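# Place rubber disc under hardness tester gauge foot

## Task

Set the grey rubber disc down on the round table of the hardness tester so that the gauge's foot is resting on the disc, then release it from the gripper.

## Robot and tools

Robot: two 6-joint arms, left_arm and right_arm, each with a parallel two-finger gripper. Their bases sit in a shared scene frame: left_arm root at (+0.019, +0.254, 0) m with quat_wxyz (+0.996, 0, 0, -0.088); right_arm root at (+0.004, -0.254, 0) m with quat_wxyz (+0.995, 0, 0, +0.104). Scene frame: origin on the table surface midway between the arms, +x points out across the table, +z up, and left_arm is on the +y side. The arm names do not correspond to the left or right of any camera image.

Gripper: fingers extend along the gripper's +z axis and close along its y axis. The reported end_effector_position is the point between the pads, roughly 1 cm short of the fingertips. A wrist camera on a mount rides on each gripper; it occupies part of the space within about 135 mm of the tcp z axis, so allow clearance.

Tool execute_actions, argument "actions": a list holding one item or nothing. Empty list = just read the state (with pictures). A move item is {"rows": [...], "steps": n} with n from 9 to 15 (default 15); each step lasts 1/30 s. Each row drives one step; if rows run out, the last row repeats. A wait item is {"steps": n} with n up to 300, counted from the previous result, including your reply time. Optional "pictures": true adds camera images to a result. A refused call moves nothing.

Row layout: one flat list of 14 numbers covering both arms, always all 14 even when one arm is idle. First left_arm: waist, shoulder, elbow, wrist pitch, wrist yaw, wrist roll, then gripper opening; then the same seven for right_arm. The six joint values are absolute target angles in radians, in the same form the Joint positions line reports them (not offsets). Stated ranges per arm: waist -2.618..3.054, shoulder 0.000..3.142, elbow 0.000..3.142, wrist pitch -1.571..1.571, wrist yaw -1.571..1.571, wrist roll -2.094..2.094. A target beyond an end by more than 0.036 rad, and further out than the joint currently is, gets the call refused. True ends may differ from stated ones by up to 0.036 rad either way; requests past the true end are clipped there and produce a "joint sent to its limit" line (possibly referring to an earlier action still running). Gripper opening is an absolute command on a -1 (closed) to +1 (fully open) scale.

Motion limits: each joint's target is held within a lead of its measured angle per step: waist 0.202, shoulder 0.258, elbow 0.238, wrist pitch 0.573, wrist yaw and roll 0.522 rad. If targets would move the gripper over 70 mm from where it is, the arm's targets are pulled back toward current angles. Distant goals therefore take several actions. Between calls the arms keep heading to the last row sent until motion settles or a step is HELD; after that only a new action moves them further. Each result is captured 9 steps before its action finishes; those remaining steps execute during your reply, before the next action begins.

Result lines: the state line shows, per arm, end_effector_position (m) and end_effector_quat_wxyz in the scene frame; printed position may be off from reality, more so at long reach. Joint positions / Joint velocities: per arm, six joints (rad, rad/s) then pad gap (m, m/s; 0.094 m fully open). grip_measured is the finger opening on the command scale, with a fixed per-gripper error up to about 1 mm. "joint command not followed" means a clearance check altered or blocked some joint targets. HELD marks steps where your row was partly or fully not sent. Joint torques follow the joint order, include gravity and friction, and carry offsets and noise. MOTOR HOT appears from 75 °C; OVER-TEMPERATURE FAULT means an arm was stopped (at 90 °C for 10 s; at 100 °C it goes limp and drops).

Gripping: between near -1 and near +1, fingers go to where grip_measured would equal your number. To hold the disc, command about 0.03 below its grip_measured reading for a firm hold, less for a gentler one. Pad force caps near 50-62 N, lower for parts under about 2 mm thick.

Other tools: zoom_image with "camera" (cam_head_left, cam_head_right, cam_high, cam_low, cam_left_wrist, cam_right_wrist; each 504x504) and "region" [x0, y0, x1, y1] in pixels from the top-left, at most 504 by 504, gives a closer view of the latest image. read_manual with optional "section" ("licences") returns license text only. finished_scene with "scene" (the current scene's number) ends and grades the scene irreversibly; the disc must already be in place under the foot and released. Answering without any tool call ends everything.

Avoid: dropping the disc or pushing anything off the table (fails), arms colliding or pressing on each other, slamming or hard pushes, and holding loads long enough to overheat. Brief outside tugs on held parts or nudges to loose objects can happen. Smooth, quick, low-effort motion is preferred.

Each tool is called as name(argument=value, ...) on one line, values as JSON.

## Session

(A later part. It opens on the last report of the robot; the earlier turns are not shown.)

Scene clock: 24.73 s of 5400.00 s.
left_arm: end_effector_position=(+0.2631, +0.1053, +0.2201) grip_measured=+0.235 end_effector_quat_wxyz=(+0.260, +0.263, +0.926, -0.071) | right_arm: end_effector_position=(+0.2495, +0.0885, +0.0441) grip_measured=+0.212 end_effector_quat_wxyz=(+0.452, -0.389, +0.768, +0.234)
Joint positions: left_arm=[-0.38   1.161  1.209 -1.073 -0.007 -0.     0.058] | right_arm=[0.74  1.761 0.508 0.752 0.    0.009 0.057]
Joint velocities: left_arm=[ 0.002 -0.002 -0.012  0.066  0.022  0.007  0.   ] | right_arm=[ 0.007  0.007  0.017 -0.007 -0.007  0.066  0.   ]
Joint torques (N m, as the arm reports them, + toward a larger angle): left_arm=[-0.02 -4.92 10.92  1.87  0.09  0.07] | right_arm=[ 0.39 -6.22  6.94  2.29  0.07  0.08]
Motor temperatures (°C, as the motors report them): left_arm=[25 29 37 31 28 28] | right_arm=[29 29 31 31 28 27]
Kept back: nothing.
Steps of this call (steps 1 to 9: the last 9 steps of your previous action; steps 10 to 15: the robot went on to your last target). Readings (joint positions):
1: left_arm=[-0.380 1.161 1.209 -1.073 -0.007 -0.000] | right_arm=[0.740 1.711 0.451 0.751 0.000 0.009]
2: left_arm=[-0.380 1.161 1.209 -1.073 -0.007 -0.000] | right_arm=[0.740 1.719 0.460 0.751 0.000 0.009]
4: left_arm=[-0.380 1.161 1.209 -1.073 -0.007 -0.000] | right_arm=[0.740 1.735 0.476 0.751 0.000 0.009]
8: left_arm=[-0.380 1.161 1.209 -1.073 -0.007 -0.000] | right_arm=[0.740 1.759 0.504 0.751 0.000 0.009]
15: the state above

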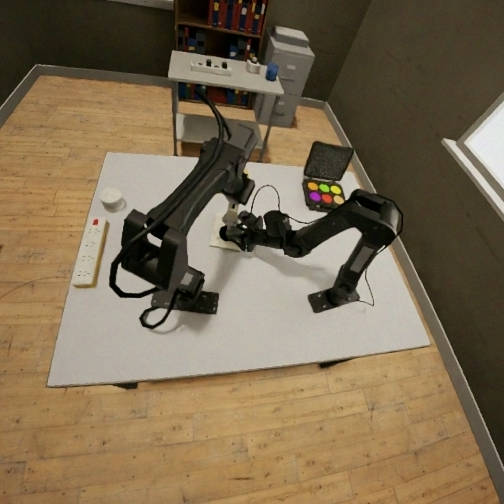

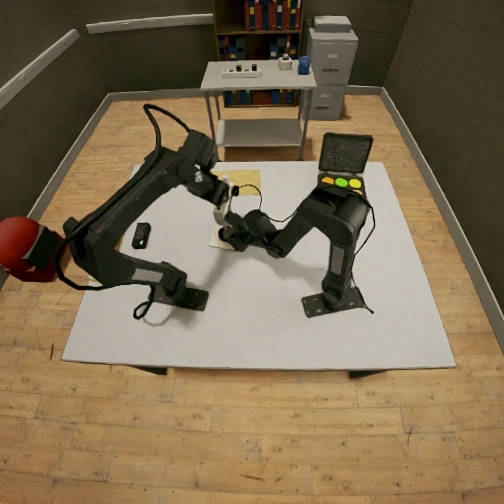

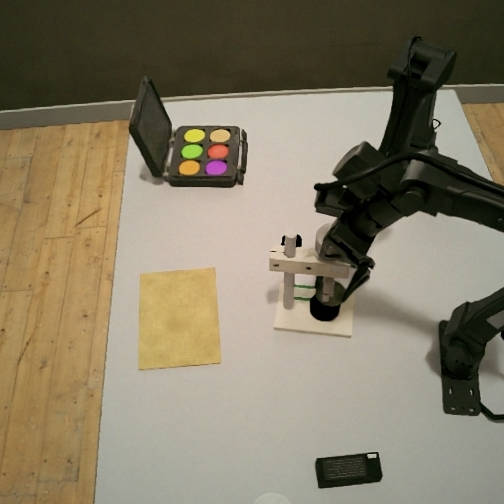

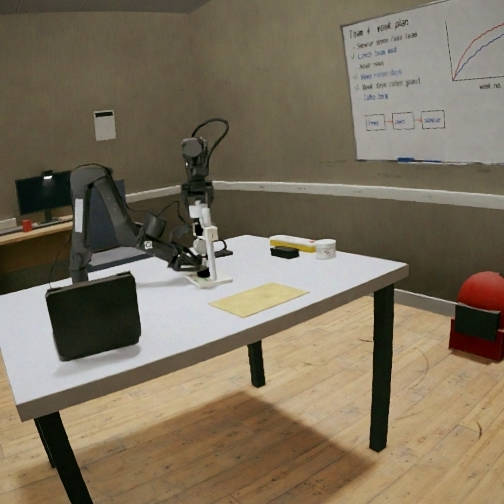

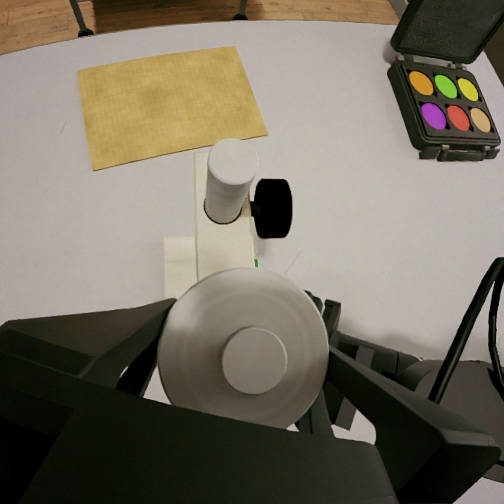

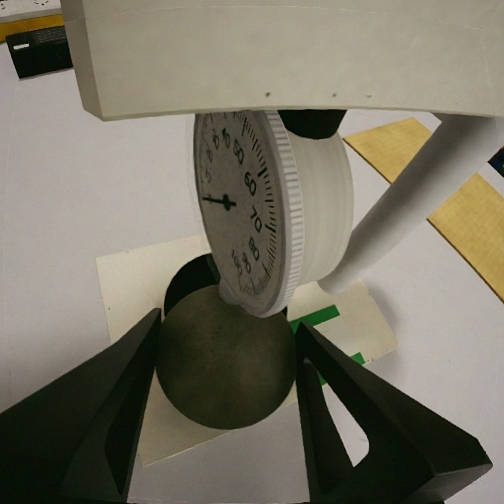

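execute_actions(actions=[{"rows":[[-0.38,1.13,1.28,-1.04,0,0.005,0.18,0.745,1.771,0.541,0.786,0.01,0.015,0.16],[-0.38,1.13,1.28,-1.04,0,0.005,0.18,0.745,1.775,0.546,0.786,0.01,0.015,0.16],[-0.38,1.13,1.28,-1.04,0,0.005,0.18,0.745,1.78,0.551,0.786,0.01,0.015,0.16],[-0.38,1.13,1.28,-1.04,0,0.005,0.18,0.745,1.784,0.556,0.786,0.01,0.015,0.16],[-0.38,1.13,1.28,-1.04,0,0.005,0.18,0.745,1.789,0.561,0.786,0.01,0.015,0.16],[-0.38,1.13,1.28,-1.04,0,0.005,0.18,0.745,1.793,0.566,0.786,0.01,0.015,0.16],[-0.38,1.13,1.28,-1.04,0,0.005,0.18,0.745,1.798,0.571,0.786,0.01,0.015,0.16],[-0.38,1.13,1.28,-1.04,0,0.005,0.18,0.745,1.802,0.576,0.786,0.01,0.015,0.16]],"steps":10}])

execute_actions(actions=[{"steps":16}], pictures=true)

zoom_image(camera="cam_low", region=[140,195,240,295])

zoom_image(camera="cam_head_left", region=[190,180,290,280])

Scene clock: 25.60 s of 5400.00 s.
left_arm: end_effector_position=(+0.2631, +0.1053, +0.2201) grip_measured=+0.235 end_effector_quat_wxyz=(+0.260, +0.263, +0.926, -0.071) | right_arm: end_effector_position=(+0.2495, +0.0885, +0.0441) grip_measured=+0.212 end_effector_quat_wxyz=(+0.452, -0.389, +0.768, +0.234)
Joint positions: left_arm=[-0.38   1.161  1.209 -1.073 -0.007 -0.     0.058] | right_arm=[0.74  1.761 0.508 0.752 0.    0.009 0.057]
Joint velocities: left_arm=[ 0.007  0.002  0.012  0.051 -0.051  0.022 -0.   ] | right_arm=[-0.012 -0.002 -0.007  0.007 -0.007 -0.022 -0.   ]
Joint torques (N m, as the arm reports them, + toward a larger angle): left_arm=[-0.03 -4.92 10.92  1.87  0.09  0.07] | right_arm=[ 0.39 -5.81  7.33  2.28  0.07  0.08]
Motor temperatures (°C, as the motors report them): left_arm=[25 29 37 31 28 28] | right_arm=[29 29 31 31 28 27]
Steps of this call (steps 1 to 15: the robot went on to your last target; steps 16 to 25: nothing new was sent; step 26: the first step of this action). Readings (joint positions):
26: the state above

Scene clock: 26.13 s of 5400.00 s.
left_arm: end_effector_position=(+0.2630, +0.1056, +0.2200) grip_measured=+0.235 end_effector_quat_wxyz=(+0.260, +0.264, +0.926, -0.070) | right_arm: end_effector_position=(+0.2518, +0.0922, +0.0441) grip_measured=+0.212 end_effector_quat_wxyz=(+0.456, -0.388, +0.765, +0.237)
Joint positions: left_arm=[-0.38   1.161  1.209 -1.074 -0.008  0.002  0.058] | right_arm=[ 0.74   1.782  0.517  0.774 -0.001  0.009  0.057]
Joint velocities: left_arm=[-0.007 -0.012 -0.017  0.022  0.022 -0.051  0.   ] | right_arm=[-0.012 -0.022 -0.002  0.007 -0.037 -0.037 -0.   ]
Joint torques (N m, as the arm reports them, + toward a larger angle): left_arm=[-0.01 -4.91 10.92  1.87  0.1   0.04] | right_arm=[ 0.4  -5.1   9.16  2.06  0.09  0.08]
Motor temperatures (°C, as the motors report them): left_arm=[25 29 38 31 28 28] | right_arm=[29 29 31 31 28 27]
Kept back: nothing.
Steps of this call (steps 1 to 9: the last 9 steps of your previous action; steps 10 to 16: the robot went on to your last target). Readings (joint positions):
1: left_arm=[-0.380 1.161 1.209 -1.073 -0.007 -0.000] | right_arm=[0.740 1.761 0.508 0.752 0.000 0.009]
2: left_arm=[-0.380 1.161 1.209 -1.073 -0.007 -0.000] | right_arm=[0.740 1.763 0.509 0.752 0.000 0.009]
4: left_arm=[-0.380 1.161 1.209 -1.073 -0.007 0.000] | right_arm=[0.740 1.772 0.517 0.754 0.000 0.009]
8: left_arm=[-0.380 1.161 1.209 -1.074 -0.007 0.002] | right_arm=[0.740 1.779 0.517 0.769 -0.001 0.009]
16: the state above

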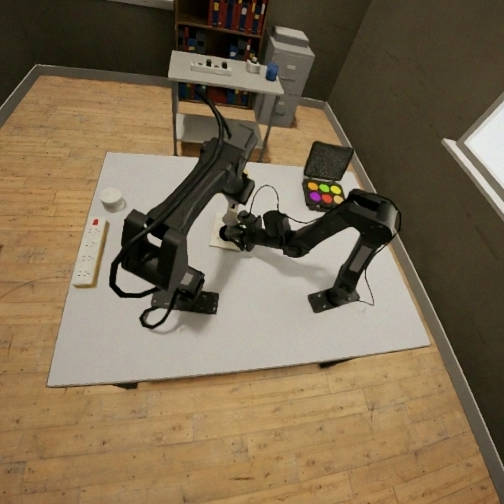

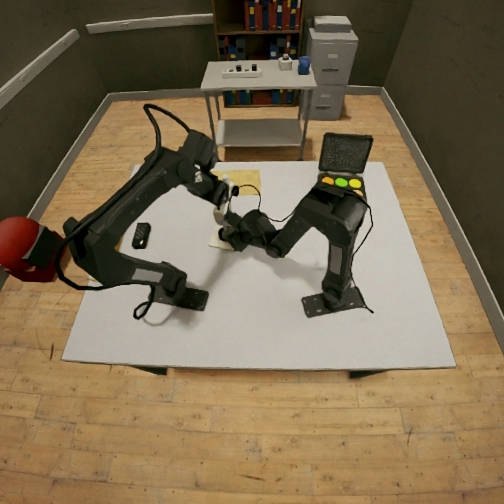

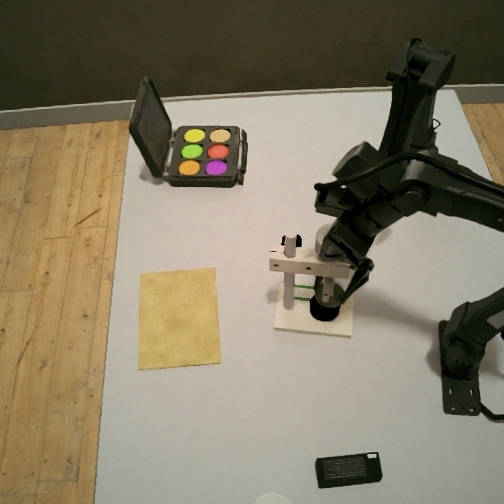

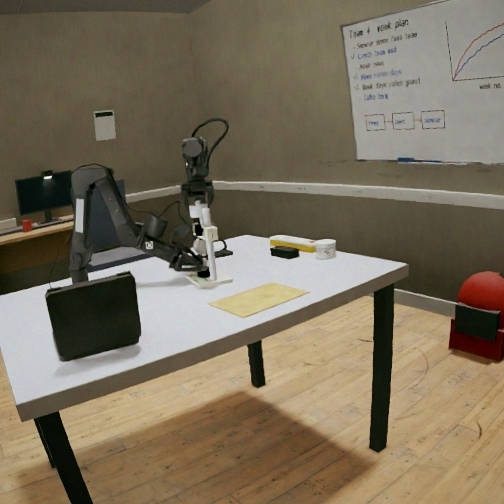

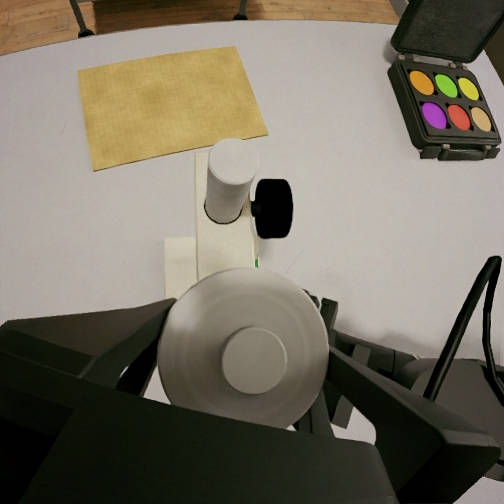

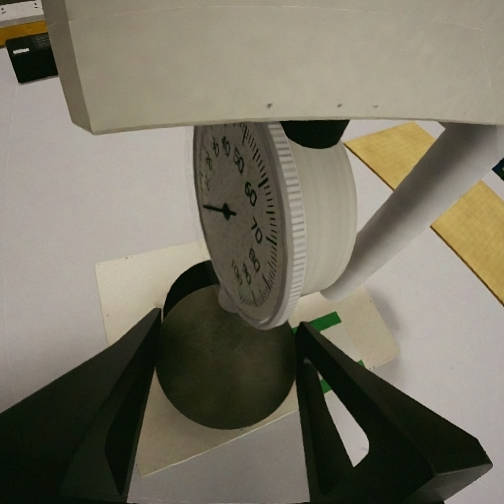

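Region (140, 195, 240, 295) of cam_low's 504x504 image, scaled by 5.040, with more detail than that image has.

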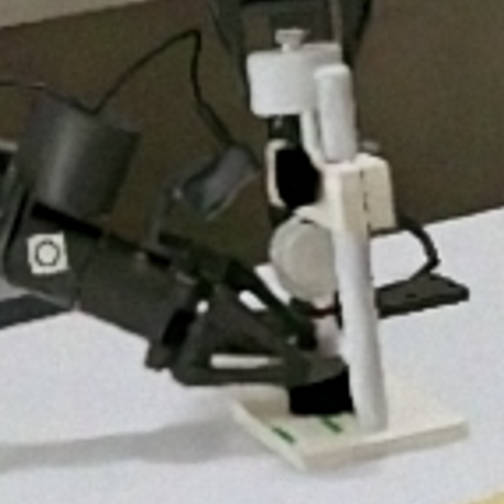

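Region (190, 180, 290, 280) of cam_head_left's 504x504 image, scaled by 5.040, with more detail than that image has.

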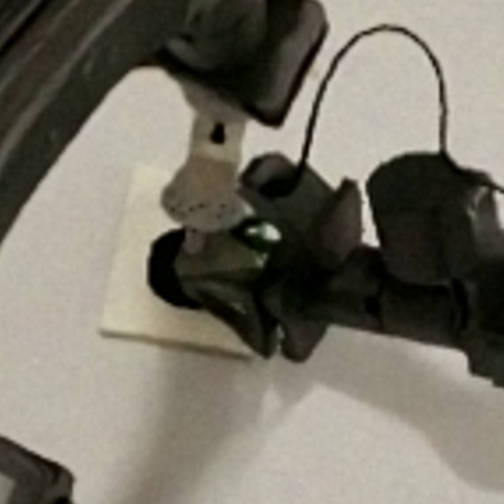

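execute_actions(actions=[{"rows":[[-0.38,1.13,1.28,-1.04,0,0.005,0.18,0.745,1.79,0.56,0.786,0.01,0.015,0.16],[-0.38,1.13,1.28,-1.04,0,0.005,0.18,0.745,1.78,0.545,0.786,0.01,0.015,0.16],[-0.38,1.13,1.28,-1.04,0,0.005,0.18,0.745,1.77,0.535,0.786,0.01,0.015,0.16],[-0.38,1.13,1.28,-1.04,0,0.005,0.18,0.745,1.76,0.535,0.786,0.01,0.015,0.16],[-0.38,1.13,1.28,-1.04,0,0.005,0.18,0.745,1.755,0.535,0.786,0.01,0.015,0.16],[-0.38,1.13,1.28,-1.04,0,0.005,0.18,0.745,1.751,0.535,0.786,0.01,0.015,0.16]],"steps":10}])

execute_actions(actions=[{"steps":15}], pictures=true)

zoom_image(camera="cam_low", region=[165,220,235,290])

zoom_image(camera="cam_high", region=[270,220,390,340])

Scene clock: 26.80 s of 5400.00 s.
left_arm: end_effector_position=(+0.2630, +0.1056, +0.2200) grip_measured=+0.235 end_effector_quat_wxyz=(+0.260, +0.264, +0.926, -0.070) | right_arm: end_effector_position=(+0.2518, +0.0922, +0.0441) grip_measured=+0.212 end_effector_quat_wxyz=(+0.456, -0.388, +0.765, +0.237)
Joint positions: left_arm=[-0.38   1.161  1.209 -1.074 -0.008  0.002  0.058] | right_arm=[ 0.74   1.782  0.517  0.774 -0.001  0.009  0.057]
Joint velocities: left_arm=[-0.007  0.007  0.002 -0.022 -0.066 -0.081  0.   ] | right_arm=[-0.002 -0.017  0.007 -0.007  0.051  0.066  0.   ]
Joint torques (N m, as the arm reports them, + toward a larger angle): left_arm=[-0.01 -4.91 10.92  1.87  0.1   0.04] | right_arm=[ 0.39 -6.11  7.96  2.05  0.09  0.08]
Motor temperatures (°C, as the motors report them): left_arm=[25 29 38 31 28 28] | right_arm=[29 29 31 31 28 27]
Steps of this call (steps 1 to 15: the robot went on to your last target; steps 16 to 19: nothing new was sent; step 20: the first step of this action). Readings (joint positions):
20: the state above

Scene clock: 27.30 s of 5400.00 s.
left_arm: end_effector_position=(+0.2630, +0.1056, +0.2200) grip_measured=+0.235 end_effector_quat_wxyz=(+0.260, +0.264, +0.926, -0.070) | right_arm: end_effector_position=(+0.2518, +0.0923, +0.0447) grip_measured=+0.212 end_effector_quat_wxyz=(+0.457, -0.388, +0.764, +0.237)
Joint positions: left_arm=[-0.38   1.161  1.209 -1.074 -0.008  0.002  0.058] | right_arm=[ 0.74   1.78   0.517  0.774 -0.001  0.009  0.057]
Joint velocities: left_arm=[-0.002  0.002 -0.012  0.007 -0.125 -0.066 -0.   ] | right_arm=[-0.007  0.017  0.012  0.022 -0.081 -0.037  0.   ]
Joint torques (N m, as the arm reports them, + toward a larger angle): left_arm=[-0.02 -4.91 10.92  1.87  0.1   0.04] | right_arm=[ 0.39 -9.26  6.09  2.06  0.09  0.08]
Motor temperatures (°C, as the motors report them): left_arm=[25 29 38 31 28 28] | right_arm=[29 29 31 31 28 27]
Kept back: nothing.
Steps of this call (steps 1 to 9: the last 9 steps of your previous action; steps 10 to 15: the robot went on to your last target). Readings (joint positions):
1: left_arm=[-0.380 1.161 1.209 -1.074 -0.008 0.002] | right_arm=[0.740 1.782 0.517 0.774 -0.001 0.009]
2: left_arm=[-0.380 1.161 1.209 -1.074 -0.008 0.002] | right_arm=[0.740 1.782 0.517 0.774 -0.001 0.009]
4: left_arm=[-0.380 1.161 1.209 -1.074 -0.008 0.002] | right_arm=[0.740 1.782 0.517 0.774 -0.001 0.009]
8: left_arm=[-0.380 1.161 1.209 -1.074 -0.008 0.002] | right_arm=[0.740 1.780 0.517 0.774 -0.001 0.009]
15: the state above
All arms were judged still, so your last target was given up. Only a new action makes them travel on or press farther. Fingers that are still opening or closing keep moving.

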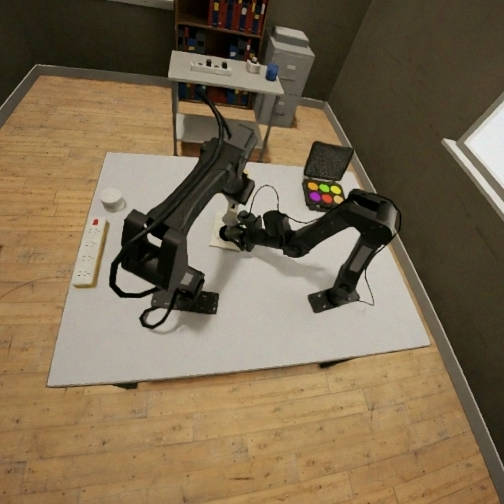

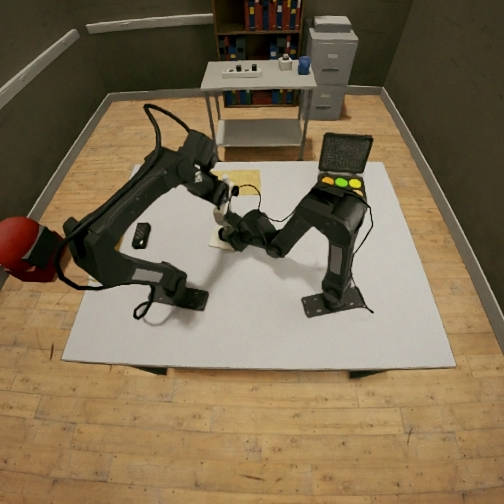

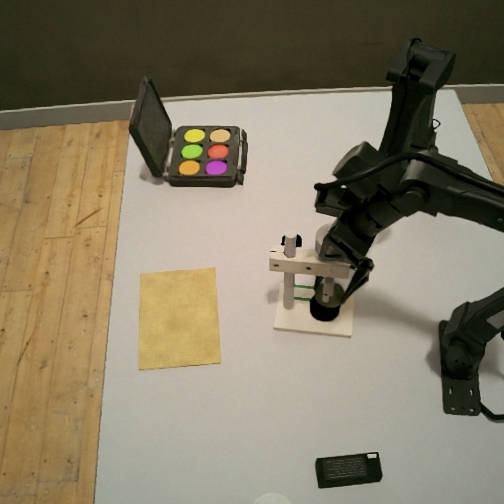

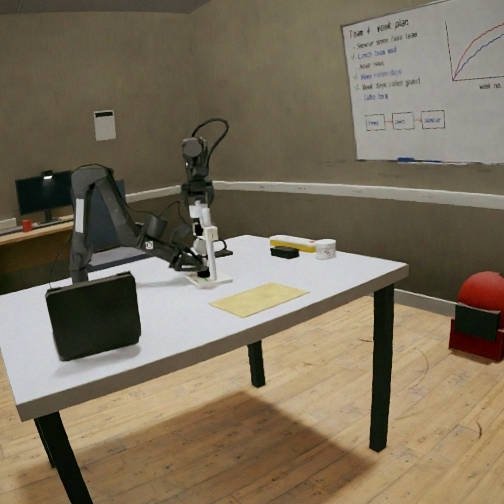

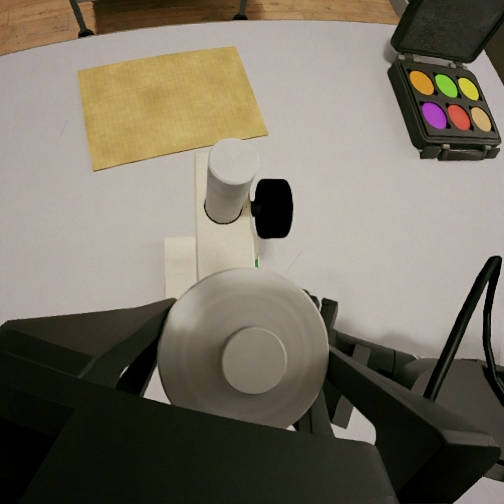

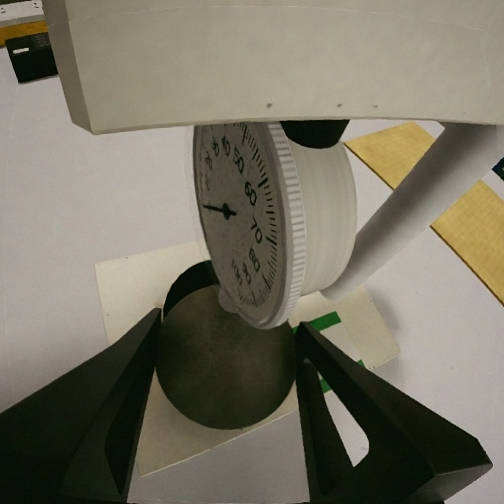

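Region (165, 220, 235, 290) of cam_low's 504x504 image, scaled by 7.200, with more detail than that image has.

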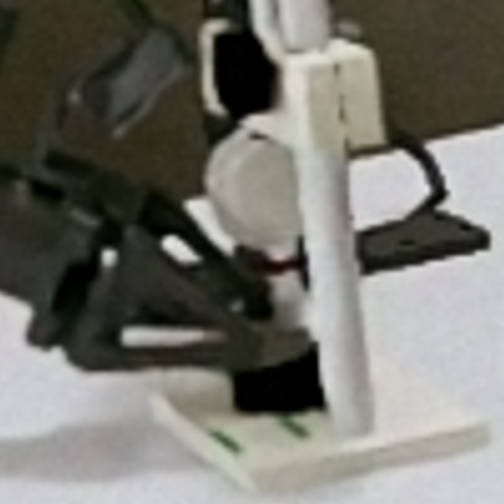

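Region (270, 220, 390, 340) of cam_high's 504x504 image, scaled by 4.200, with more detail than that image has.

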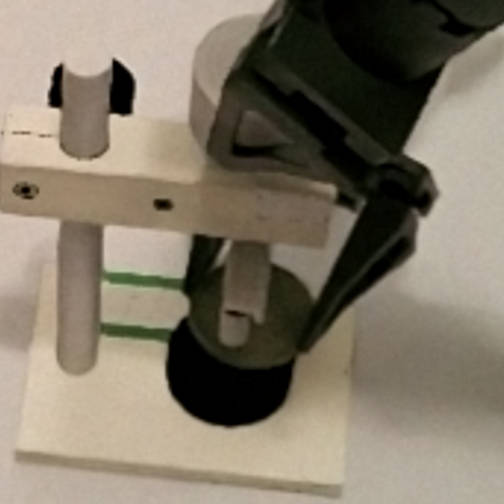

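execute_actions(actions=[{"rows":[[-0.38,1.13,1.28,-1.04,0,0.005,0.18,0.745,1.748,0.54,0.786,0.01,0.015,0.16],[-0.38,1.13,1.28,-1.04,0,0.005,0.18,0.745,1.745,0.54,0.786,0.01,0.015,0.16],[-0.38,1.13,1.28,-1.04,0,0.005,0.18,0.745,1.745,0.54,0.786,0.01,0.015,0.16],[-0.38,1.13,1.28,-1.04,0,0.005,0.18,0.745,1.745,0.54,0.786,0.01,0.015,0.16],[-0.38,1.13,1.28,-1.04,0,0.005,0.18,0.745,1.745,0.54,0.786,0.01,0.015,0.16],[-0.38,1.13,1.28,-1.04,0,0.005,0.18,0.745,1.745,0.54,0.786,0.01,0.015,0.16],[-0.38,1.13,1.28,-1.04,0,0.005,0.18,0.745,1.745,0.54,0.786,0.01,0.015,0.16],[-0.38,1.13,1.28,-1.04,0,0.005,0.18,0.745,1.765,0.543,0.786,0.01,0.015,0.16],[-0.38,1.13,1.28,-1.04,0,0.005,0.18,0.745,1.78,0.546,0.786,0.01,0.015,0.16],[-0.38,1.13,1.28,-1.04,0,0.005,0.18,0.745,1.783,0.55,0.786,0.01,0.015,0.16],[-0.38,1.13,1.28,-1.04,0,0.005,0.18,0.745,1.787,0.554,0.786,0.01,0.015,0.16],[-0.38,1.13,1.28,-1.04,0,0.005,0.18,0.745,1.79,0.558,0.786,0.01,0.015,0.16],[-0.38,1.13,1.28,-1.04,0,0.005,0.18,0.745,1.794,0.562,0.786,0.01,0.015,0.16],[-0.38,1.13,1.28,-1.04,0,0.005,0.18,0.745,1.797,0.566,0.786,0.01,0.015,0.16]],"steps":15}])

execute_actions(actions=[{"steps":16}])

Scene clock: 28.53 s of 5400.00 s.
left_arm: end_effector_position=(+0.2630, +0.1056, +0.2200) grip_measured=+0.235 end_effector_quat_wxyz=(+0.260, +0.264, +0.926, -0.070) | right_arm: end_effector_position=(+0.2518, +0.0923, +0.0447) grip_measured=+0.212 end_effector_quat_wxyz=(+0.457, -0.388, +0.764, +0.237)
Joint positions: left_arm=[-0.38   1.161  1.209 -1.074 -0.008  0.002  0.058] | right_arm=[ 0.74   1.78   0.517  0.774 -0.001  0.009  0.057]
Joint velocities: left_arm=[-0.007 -0.007 -0.012 -0.022  0.066 -0.051  0.001] | right_arm=[-0.002  0.007  0.002  0.007  0.007  0.022 -0.   ]
Joint torques (N m, as the arm reports them, + toward a larger angle): left_arm=[-0.01 -4.91 10.92  1.88  0.1   0.04] | right_arm=[ 0.39 -9.73  6.47  2.06  0.09  0.08]
Motor temperatures (°C, as the motors report them): left_arm=[25 30 39 31 28 28] | right_arm=[29 30 31 31 28 27]
Steps of this call (steps 1 to 31: nothing new was sent; steps 32 to 37: the first 6 steps of this action). Readings (joint positions):
32: left_arm=[-0.380 1.161 1.209 -1.074 -0.008 0.002] | right_arm=[0.740 1.780 0.517 0.774 -0.001 0.009]
33: left_arm=[-0.380 1.161 1.209 -1.074 -0.008 0.002] | right_arm=[0.740 1.780 0.517 0.774 -0.001 0.009]
35: left_arm=[-0.380 1.161 1.209 -1.074 -0.008 0.002] | right_arm=[0.740 1.780 0.517 0.774 -0.001 0.009]
37: the state above

Scene clock: 29.07 s of 5400.00 s.
left_arm: end_effector_position=(+0.2630, +0.1056, +0.2200) grip_measured=+0.235 end_effector_quat_wxyz=(+0.260, +0.264, +0.926, -0.070) | right_arm: end_effector_position=(+0.2518, +0.0923, +0.0447) grip_measured=+0.212 end_effector_quat_wxyz=(+0.457, -0.388, +0.764, +0.237)
Joint positions: left_arm=[-0.38   1.161  1.209 -1.074 -0.008  0.002  0.058] | right_arm=[ 0.74   1.78   0.517  0.774 -0.001  0.009  0.057]
Joint velocities: left_arm=[-0.012  0.012 -0.007 -0.007 -0.022  0.007  0.   ] | right_arm=[-0.012 -0.002  0.002 -0.081 -0.051  0.037 -0.001]
Joint torques (N m, as the arm reports them, + toward a larger angle): left_arm=[-0.01 -4.91 10.91  1.87  0.1   0.04] | right_arm=[ 0.38 -5.38  8.42  2.06  0.09  0.09]
Motor temperatures (°C, as the motors report them): left_arm=[25 30 39 31 28 28] | right_arm=[29 30 31 31 28 27]
Kept back: nothing.
Steps of this call (steps 1 to 9: the last 9 steps of your previous action; steps 10 to 15: the robot went on to your last target; step 16: nothing new was sent). Readings (joint positions):
1: left_arm=[-0.380 1.161 1.209 -1.074 -0.008 0.002] | right_arm=[0.740 1.780 0.517 0.774 -0.001 0.009]
2: left_arm=[-0.380 1.161 1.209 -1.074 -0.008 0.002] | right_arm=[0.740 1.780 0.517 0.774 -0.001 0.009]
4: left_arm=[-0.380 1.161 1.209 -1.074 -0.008 0.002] | right_arm=[0.740 1.780 0.517 0.774 -0.001 0.009]
8: left_arm=[-0.380 1.161 1.209 -1.074 -0.008 0.002] | right_arm=[0.740 1.780 0.517 0.774 -0.001 0.009]
16: the state above
All arms were judged still, so your last target was given up. Only a new action makes them travel on or press farther. Fingers that are still opening or closing keep moving.

execute_actions(actions=[{"rows":[[-0.38,1.13,1.28,-1.04,0,0.005,0.18,0.745,1.785,0.545,0.786,0.01,0.015,0.16],[-0.38,1.13,1.28,-1.04,0,0.005,0.18,0.745,1.775,0.53,0.786,0.01,0.015,0.18],[-0.38,1.13,1.28,-1.04,0,0.005,0.18,0.745,1.775,0.53,0.786,0.01,0.015,0.2],[-0.38,1.13,1.28,-1.04,0,0.005,0.18,0.745,1.775,0.53,0.786,0.01,0.015,0.21],[-0.38,1.13,1.28,-1.04,0,0.005,0.18,0.745,1.775,0.53,0.786,0.01,0.015,0.22],[-0.38,1.13,1.28,-1.04,0,0.005,0.18,0.745,1.775,0.53,0.786,0.01,0.015,0.23],[-0.38,1.13,1.28,-1.04,0,0.005,0.18,0.745,1.775,0.53,0.786,0.01,0.015,0.25],[-0.38,1.13,1.28,-1.04,0,0.005,0.18,0.745,1.775,0.53,0.786,0.01,0.015,0.3],[-0.38,1.13,1.28,-1.04,0,0.005,0.18,0.745,1.775,0.53,0.786,0.01,0.015,0.4]],"steps":10}])

execute_actions(actions=[{"steps":16}], pictures=true)

zoom_image(camera="cam_low", region=[165,220,235,290])

Scene clock: 29.87 s of 5400.00 s.
left_arm: end_effector_position=(+0.2630, +0.1056, +0.2200) grip_measured=+0.235 end_effector_quat_wxyz=(+0.260, +0.264, +0.926, -0.070) | right_arm: end_effector_position=(+0.2518, +0.0923, +0.0447) grip_measured=+0.212 end_effector_quat_wxyz=(+0.457, -0.388, +0.764, +0.237)
Joint positions: left_arm=[-0.38   1.161  1.209 -1.074 -0.008  0.002  0.058] | right_arm=[ 0.74   1.78   0.517  0.774 -0.001  0.009  0.057]
Joint velocities: left_arm=[ 0.007 -0.022 -0.002 -0.051  0.022 -0.051  0.   ] | right_arm=[-0.012 -0.007  0.002  0.022 -0.066  0.051  0.001]
Joint torques (N m, as the arm reports them, + toward a larger angle): left_arm=[-0.01 -4.91 10.92  1.87  0.1   0.04] | right_arm=[ 0.39 -6.37  6.84  2.06  0.09  0.08]
Motor temperatures (°C, as the motors report them): left_arm=[25 30 39 31 28 28] | right_arm=[29 30 31 31 28 27]
Steps of this call (steps 1 to 23: nothing new was sent; step 24: the first step of this action). Readings (joint positions):
24: the state above

Scene clock: 30.40 s of 5400.00 s.
left_arm: end_effector_position=(+0.2630, +0.1056, +0.2200) grip_measured=+0.235 end_effector_quat_wxyz=(+0.260, +0.264, +0.926, -0.070) | right_arm: end_effector_position=(+0.2517, +0.0921, +0.0444) grip_measured=+0.399 end_effector_quat_wxyz=(+0.456, -0.388, +0.765, +0.237)
Joint positions: left_arm=[-0.38   1.161  1.209 -1.074 -0.008  0.002  0.058] | right_arm=[ 0.74   1.78   0.517  0.774 -0.001  0.009  0.066]
Joint velocities: left_arm=[ 0.007  0.007  0.002  0.066 -0.007  0.066 -0.001] | right_arm=[-0.007  0.007 -0.002  0.007 -0.066 -0.066 -0.   ]
Joint torques (N m, as the arm reports them, + toward a larger angle): left_arm=[-0.01 -4.92 10.92  1.87  0.1   0.04] | right_arm=[ 0.39 -7.22  5.79  2.06  0.09  0.09]
Motor temperatures (°C, as the motors report them): left_arm=[25 30 39 31 28 28] | right_arm=[29 30 31 31 28 27]
Kept back: nothing.
Steps of this call (steps 1 to 9: the last 9 steps of your previous action; steps 10 to 15: the robot went on to your last target; step 16: nothing new was sent). Readings (joint positions):
1: left_arm=[-0.380 1.161 1.209 -1.074 -0.008 0.002] | right_arm=[0.740 1.780 0.517 0.774 -0.001 0.009]
2: left_arm=[-0.380 1.161 1.209 -1.074 -0.008 0.002] | right_arm=[0.740 1.780 0.517 0.774 -0.001 0.009]
4: left_arm=[-0.380 1.161 1.209 -1.074 -0.008 0.002] | right_arm=[0.740 1.780 0.517 0.774 -0.001 0.009]
8: left_arm=[-0.380 1.161 1.209 -1.074 -0.008 0.002] | right_arm=[0.740 1.780 0.517 0.774 -0.001 0.009]
16: the state above
All arms were judged still, so your last target was given up. Only a new action makes them travel on or press farther. Fingers that are still opening or closing keep moving.

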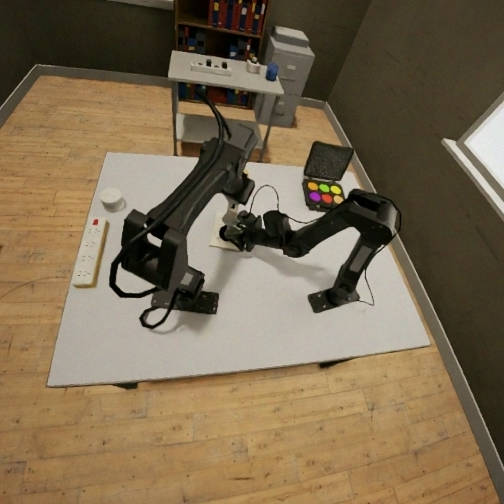

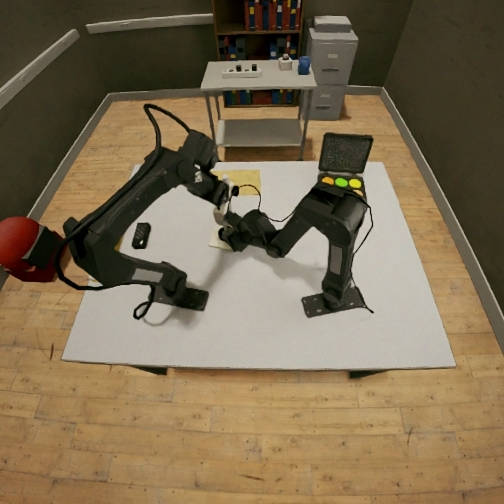

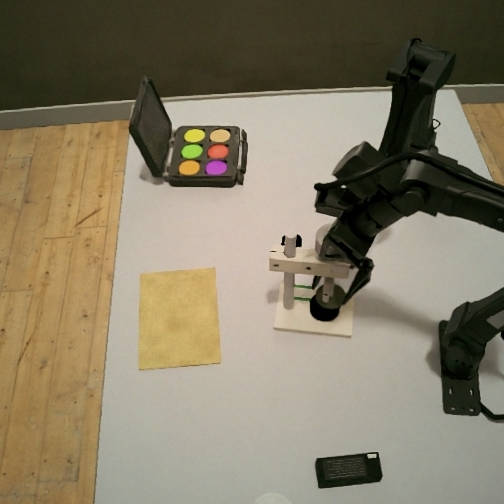

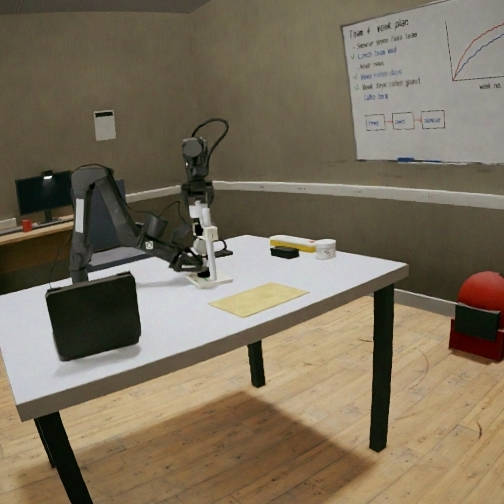

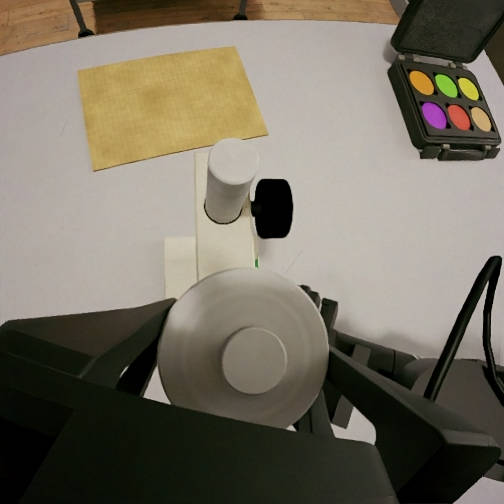

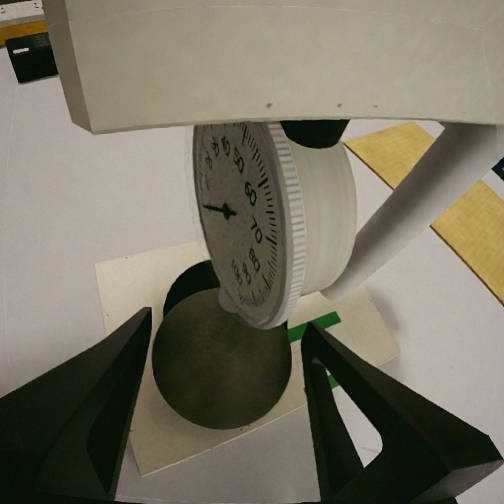

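Region (165, 220, 235, 290) of cam_low's 504x504 image, scaled by 7.200, with more detail than that image has.

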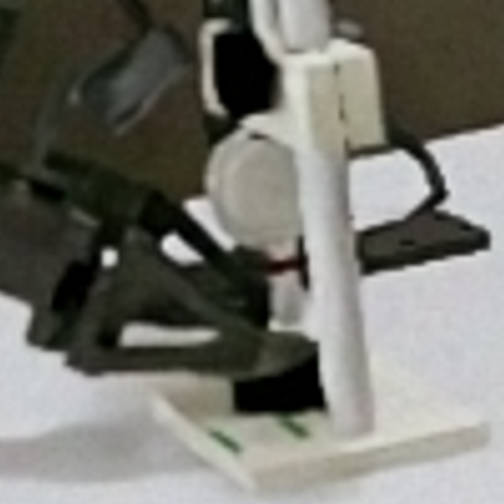

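execute_actions(actions=[{"rows":[[-0.38,1.13,1.28,-1.04,0,0.005,0.18,0.745,1.757,0.508,0.786,0.01,0.015,0.45],[-0.38,1.13,1.28,-1.04,0,0.005,0.18,0.745,1.75,0.499,0.786,0.01,0.015,0.45],[-0.38,1.13,1.28,-1.04,0,0.005,0.18,0.745,1.74,0.487,0.786,0.01,0.015,0.45],[-0.38,1.13,1.28,-1.04,0,0.005,0.18,0.745,1.728,0.473,0.786,0.01,0.015,0.45],[-0.38,1.13,1.28,-1.04,0,0.005,0.18,0.745,1.716,0.459,0.786,0.01,0.015,0.45],[-0.38,1.13,1.28,-1.04,0,0.005,0.18,0.745,1.704,0.445,0.786,0.01,0.015,0.45],[-0.38,1.13,1.28,-1.04,0,0.005,0.18,0.745,1.691,0.431,0.786,0.01,0.015,0.45],[-0.38,1.13,1.28,-1.04,0,0.005,0.18,0.745,1.678,0.417,0.786,0.01,0.015,0.45],[-0.38,1.13,1.28,-1.04,0,0.005,0.18,0.745,1.665,0.403,0.786,0.01,0.015,0.45],[-0.38,1.13,1.28,-1.04,0,0.005,0.18,0.745,1.652,0.389,0.786,0.01,0.015,0.45],[-0.38,1.13,1.28,-1.04,0,0.005,0.18,0.745,1.639,0.375,0.786,0.01,0.015,0.45],[-0.38,1.13,1.28,-1.04,0,0.005,0.18,0.745,1.626,0.361,0.786,0.01,0.015,0.45],[-0.38,1.13,1.28,-1.04,0,0.005,0.18,0.745,1.614,0.347,0.786,0.01,0.015,0.45],[-0.38,1.13,1.28,-1.04,0,0.005,0.18,0.745,1.604,0.335,0.786,0.01,0.015,0.45],[-0.38,1.13,1.28,-1.04,0,0.005,0.18,0.745,1.598,0.327,0.786,0.01,0.015,0.45]],"steps":15}])

execute_actions(actions=[{"steps":15}], pictures=true)

zoom_image(camera="cam_low", region=[155,220,235,300])

Scene clock: 32.77 s of 5400.00 s.
left_arm: end_effector_position=(+0.2630, +0.1056, +0.2200) grip_measured=+0.235 end_effector_quat_wxyz=(+0.260, +0.264, +0.926, -0.070) | right_arm: end_effector_position=(+0.2457, +0.0833, +0.0410) grip_measured=+0.449 end_effector_quat_wxyz=(+0.452, -0.389, +0.768, +0.234)
Joint positions: left_arm=[-0.38   1.161  1.209 -1.074 -0.008  0.002  0.058] | right_arm=[ 0.74   1.757  0.48   0.774 -0.     0.009  0.068]
Joint velocities: left_arm=[-0.007  0.007  0.017  0.037  0.037 -0.051 -0.   ] | right_arm=[-0.002 -0.354 -0.427 -0.066 -0.007 -0.022 -0.   ]
Joint torques (N m, as the arm reports them, + toward a larger angle): left_arm=[-0.02 -4.91 10.92  1.87  0.1   0.04] | right_arm=[ 0.35 -9.18  4.04  2.06  0.06  0.08]
Motor temperatures (°C, as the motors report them): left_arm=[25 30 40 32 28 28] | right_arm=[29 30 31 31 28 27]
Steps of this call (steps 1 to 65: nothing new was sent; steps 66 to 71: the first 6 steps of this action). Readings (joint positions):
66: left_arm=[-0.380 1.161 1.209 -1.074 -0.008 0.002] | right_arm=[0.740 1.780 0.515 0.774 -0.001 0.009]
67: left_arm=[-0.380 1.161 1.209 -1.074 -0.008 0.002] | right_arm=[0.740 1.780 0.514 0.774 -0.001 0.009]
69: left_arm=[-0.380 1.161 1.209 -1.074 -0.008 0.002] | right_arm=[0.740 1.775 0.504 0.774 -0.001 0.009]
71: the state above

Scene clock: 33.27 s of 5400.00 s.
left_arm: end_effector_position=(+0.2630, +0.1056, +0.2200) grip_measured=+0.235 end_effector_quat_wxyz=(+0.260, +0.264, +0.926, -0.070) | right_arm: end_effector_position=(+0.2226, +0.0512, +0.0395) grip_measured=+0.449 end_effector_quat_wxyz=(+0.445, -0.391, +0.772, +0.231)
Joint positions: left_arm=[-0.38   1.161  1.209 -1.074 -0.008  0.002  0.058] | right_arm=[0.74  1.627 0.334 0.774 0.    0.009 0.068]
Joint velocities: left_arm=[-0.007 -0.037 -0.002  0.022  0.051  0.007  0.001] | right_arm=[-0.002 -0.017 -0.007  0.007 -0.007  0.022 -0.   ]
Joint torques (N m, as the arm reports them, + toward a larger angle): left_arm=[-0.02 -4.91 10.92  1.88  0.1   0.04] | right_arm=[ 0.4  -7.55  4.01  2.05  0.07  0.08]
Motor temperatures (°C, as the motors report them): left_arm=[25 30 40 32 28 28] | right_arm=[29 30 31 31 28 27]
Kept back: nothing.
Steps of this call (steps 1 to 9: the last 9 steps of your previous action; steps 10 to 15: the robot went on to your last target). Readings (joint positions):
1: left_arm=[-0.380 1.161 1.209 -1.074 -0.008 0.002] | right_arm=[0.740 1.744 0.465 0.774 -0.000 0.009]
2: left_arm=[-0.380 1.161 1.209 -1.074 -0.008 0.002] | right_arm=[0.740 1.731 0.450 0.774 0.000 0.009]
4: left_arm=[-0.380 1.161 1.209 -1.074 -0.008 0.002] | right_arm=[0.740 1.704 0.421 0.774 0.000 0.009]
8: left_arm=[-0.380 1.161 1.209 -1.074 -0.008 0.002] | right_arm=[0.740 1.651 0.365 0.774 0.000 0.009]
15: the state above

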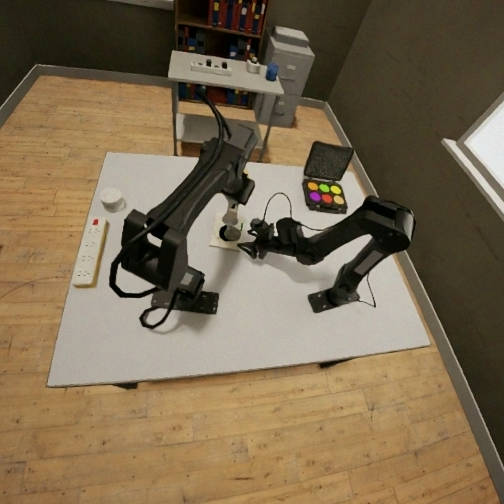

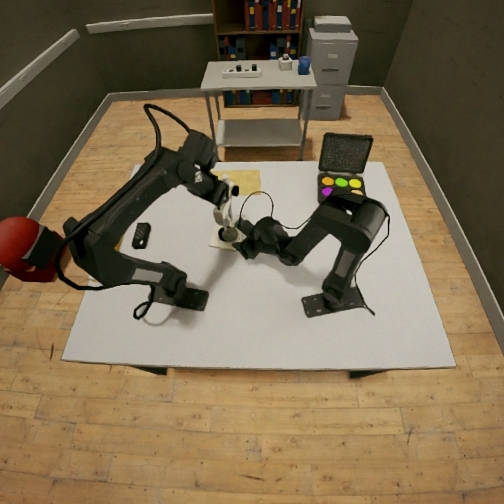

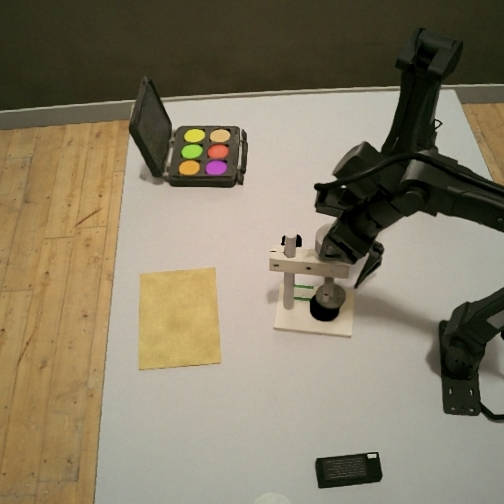

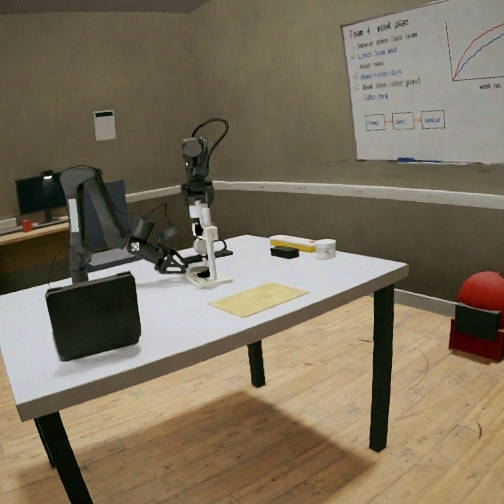

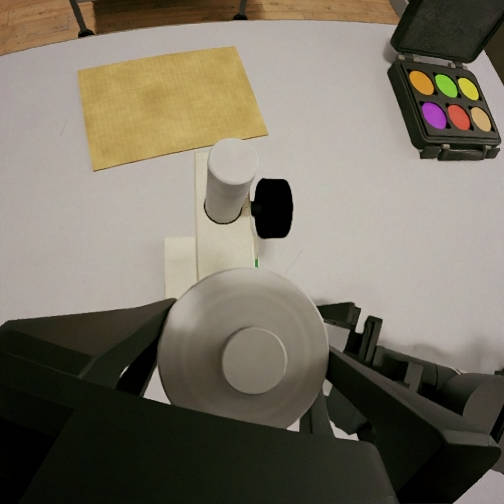

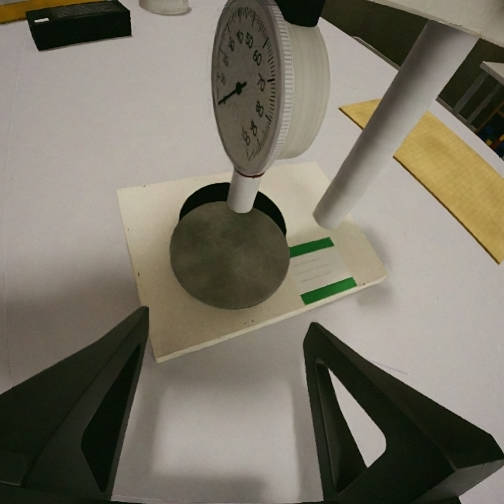

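Region (155, 220, 235, 300) of cam_low's 504x504 image, scaled by 6.300, with more detail than that image has.

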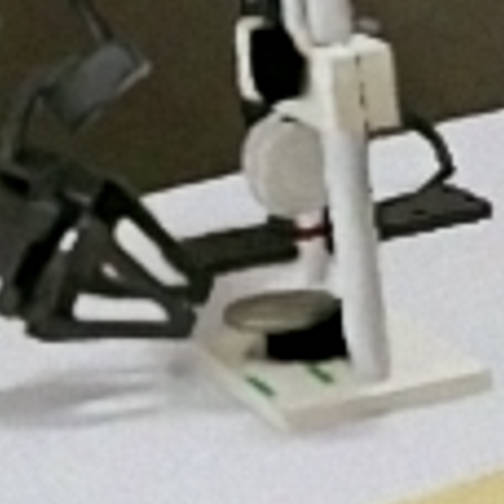

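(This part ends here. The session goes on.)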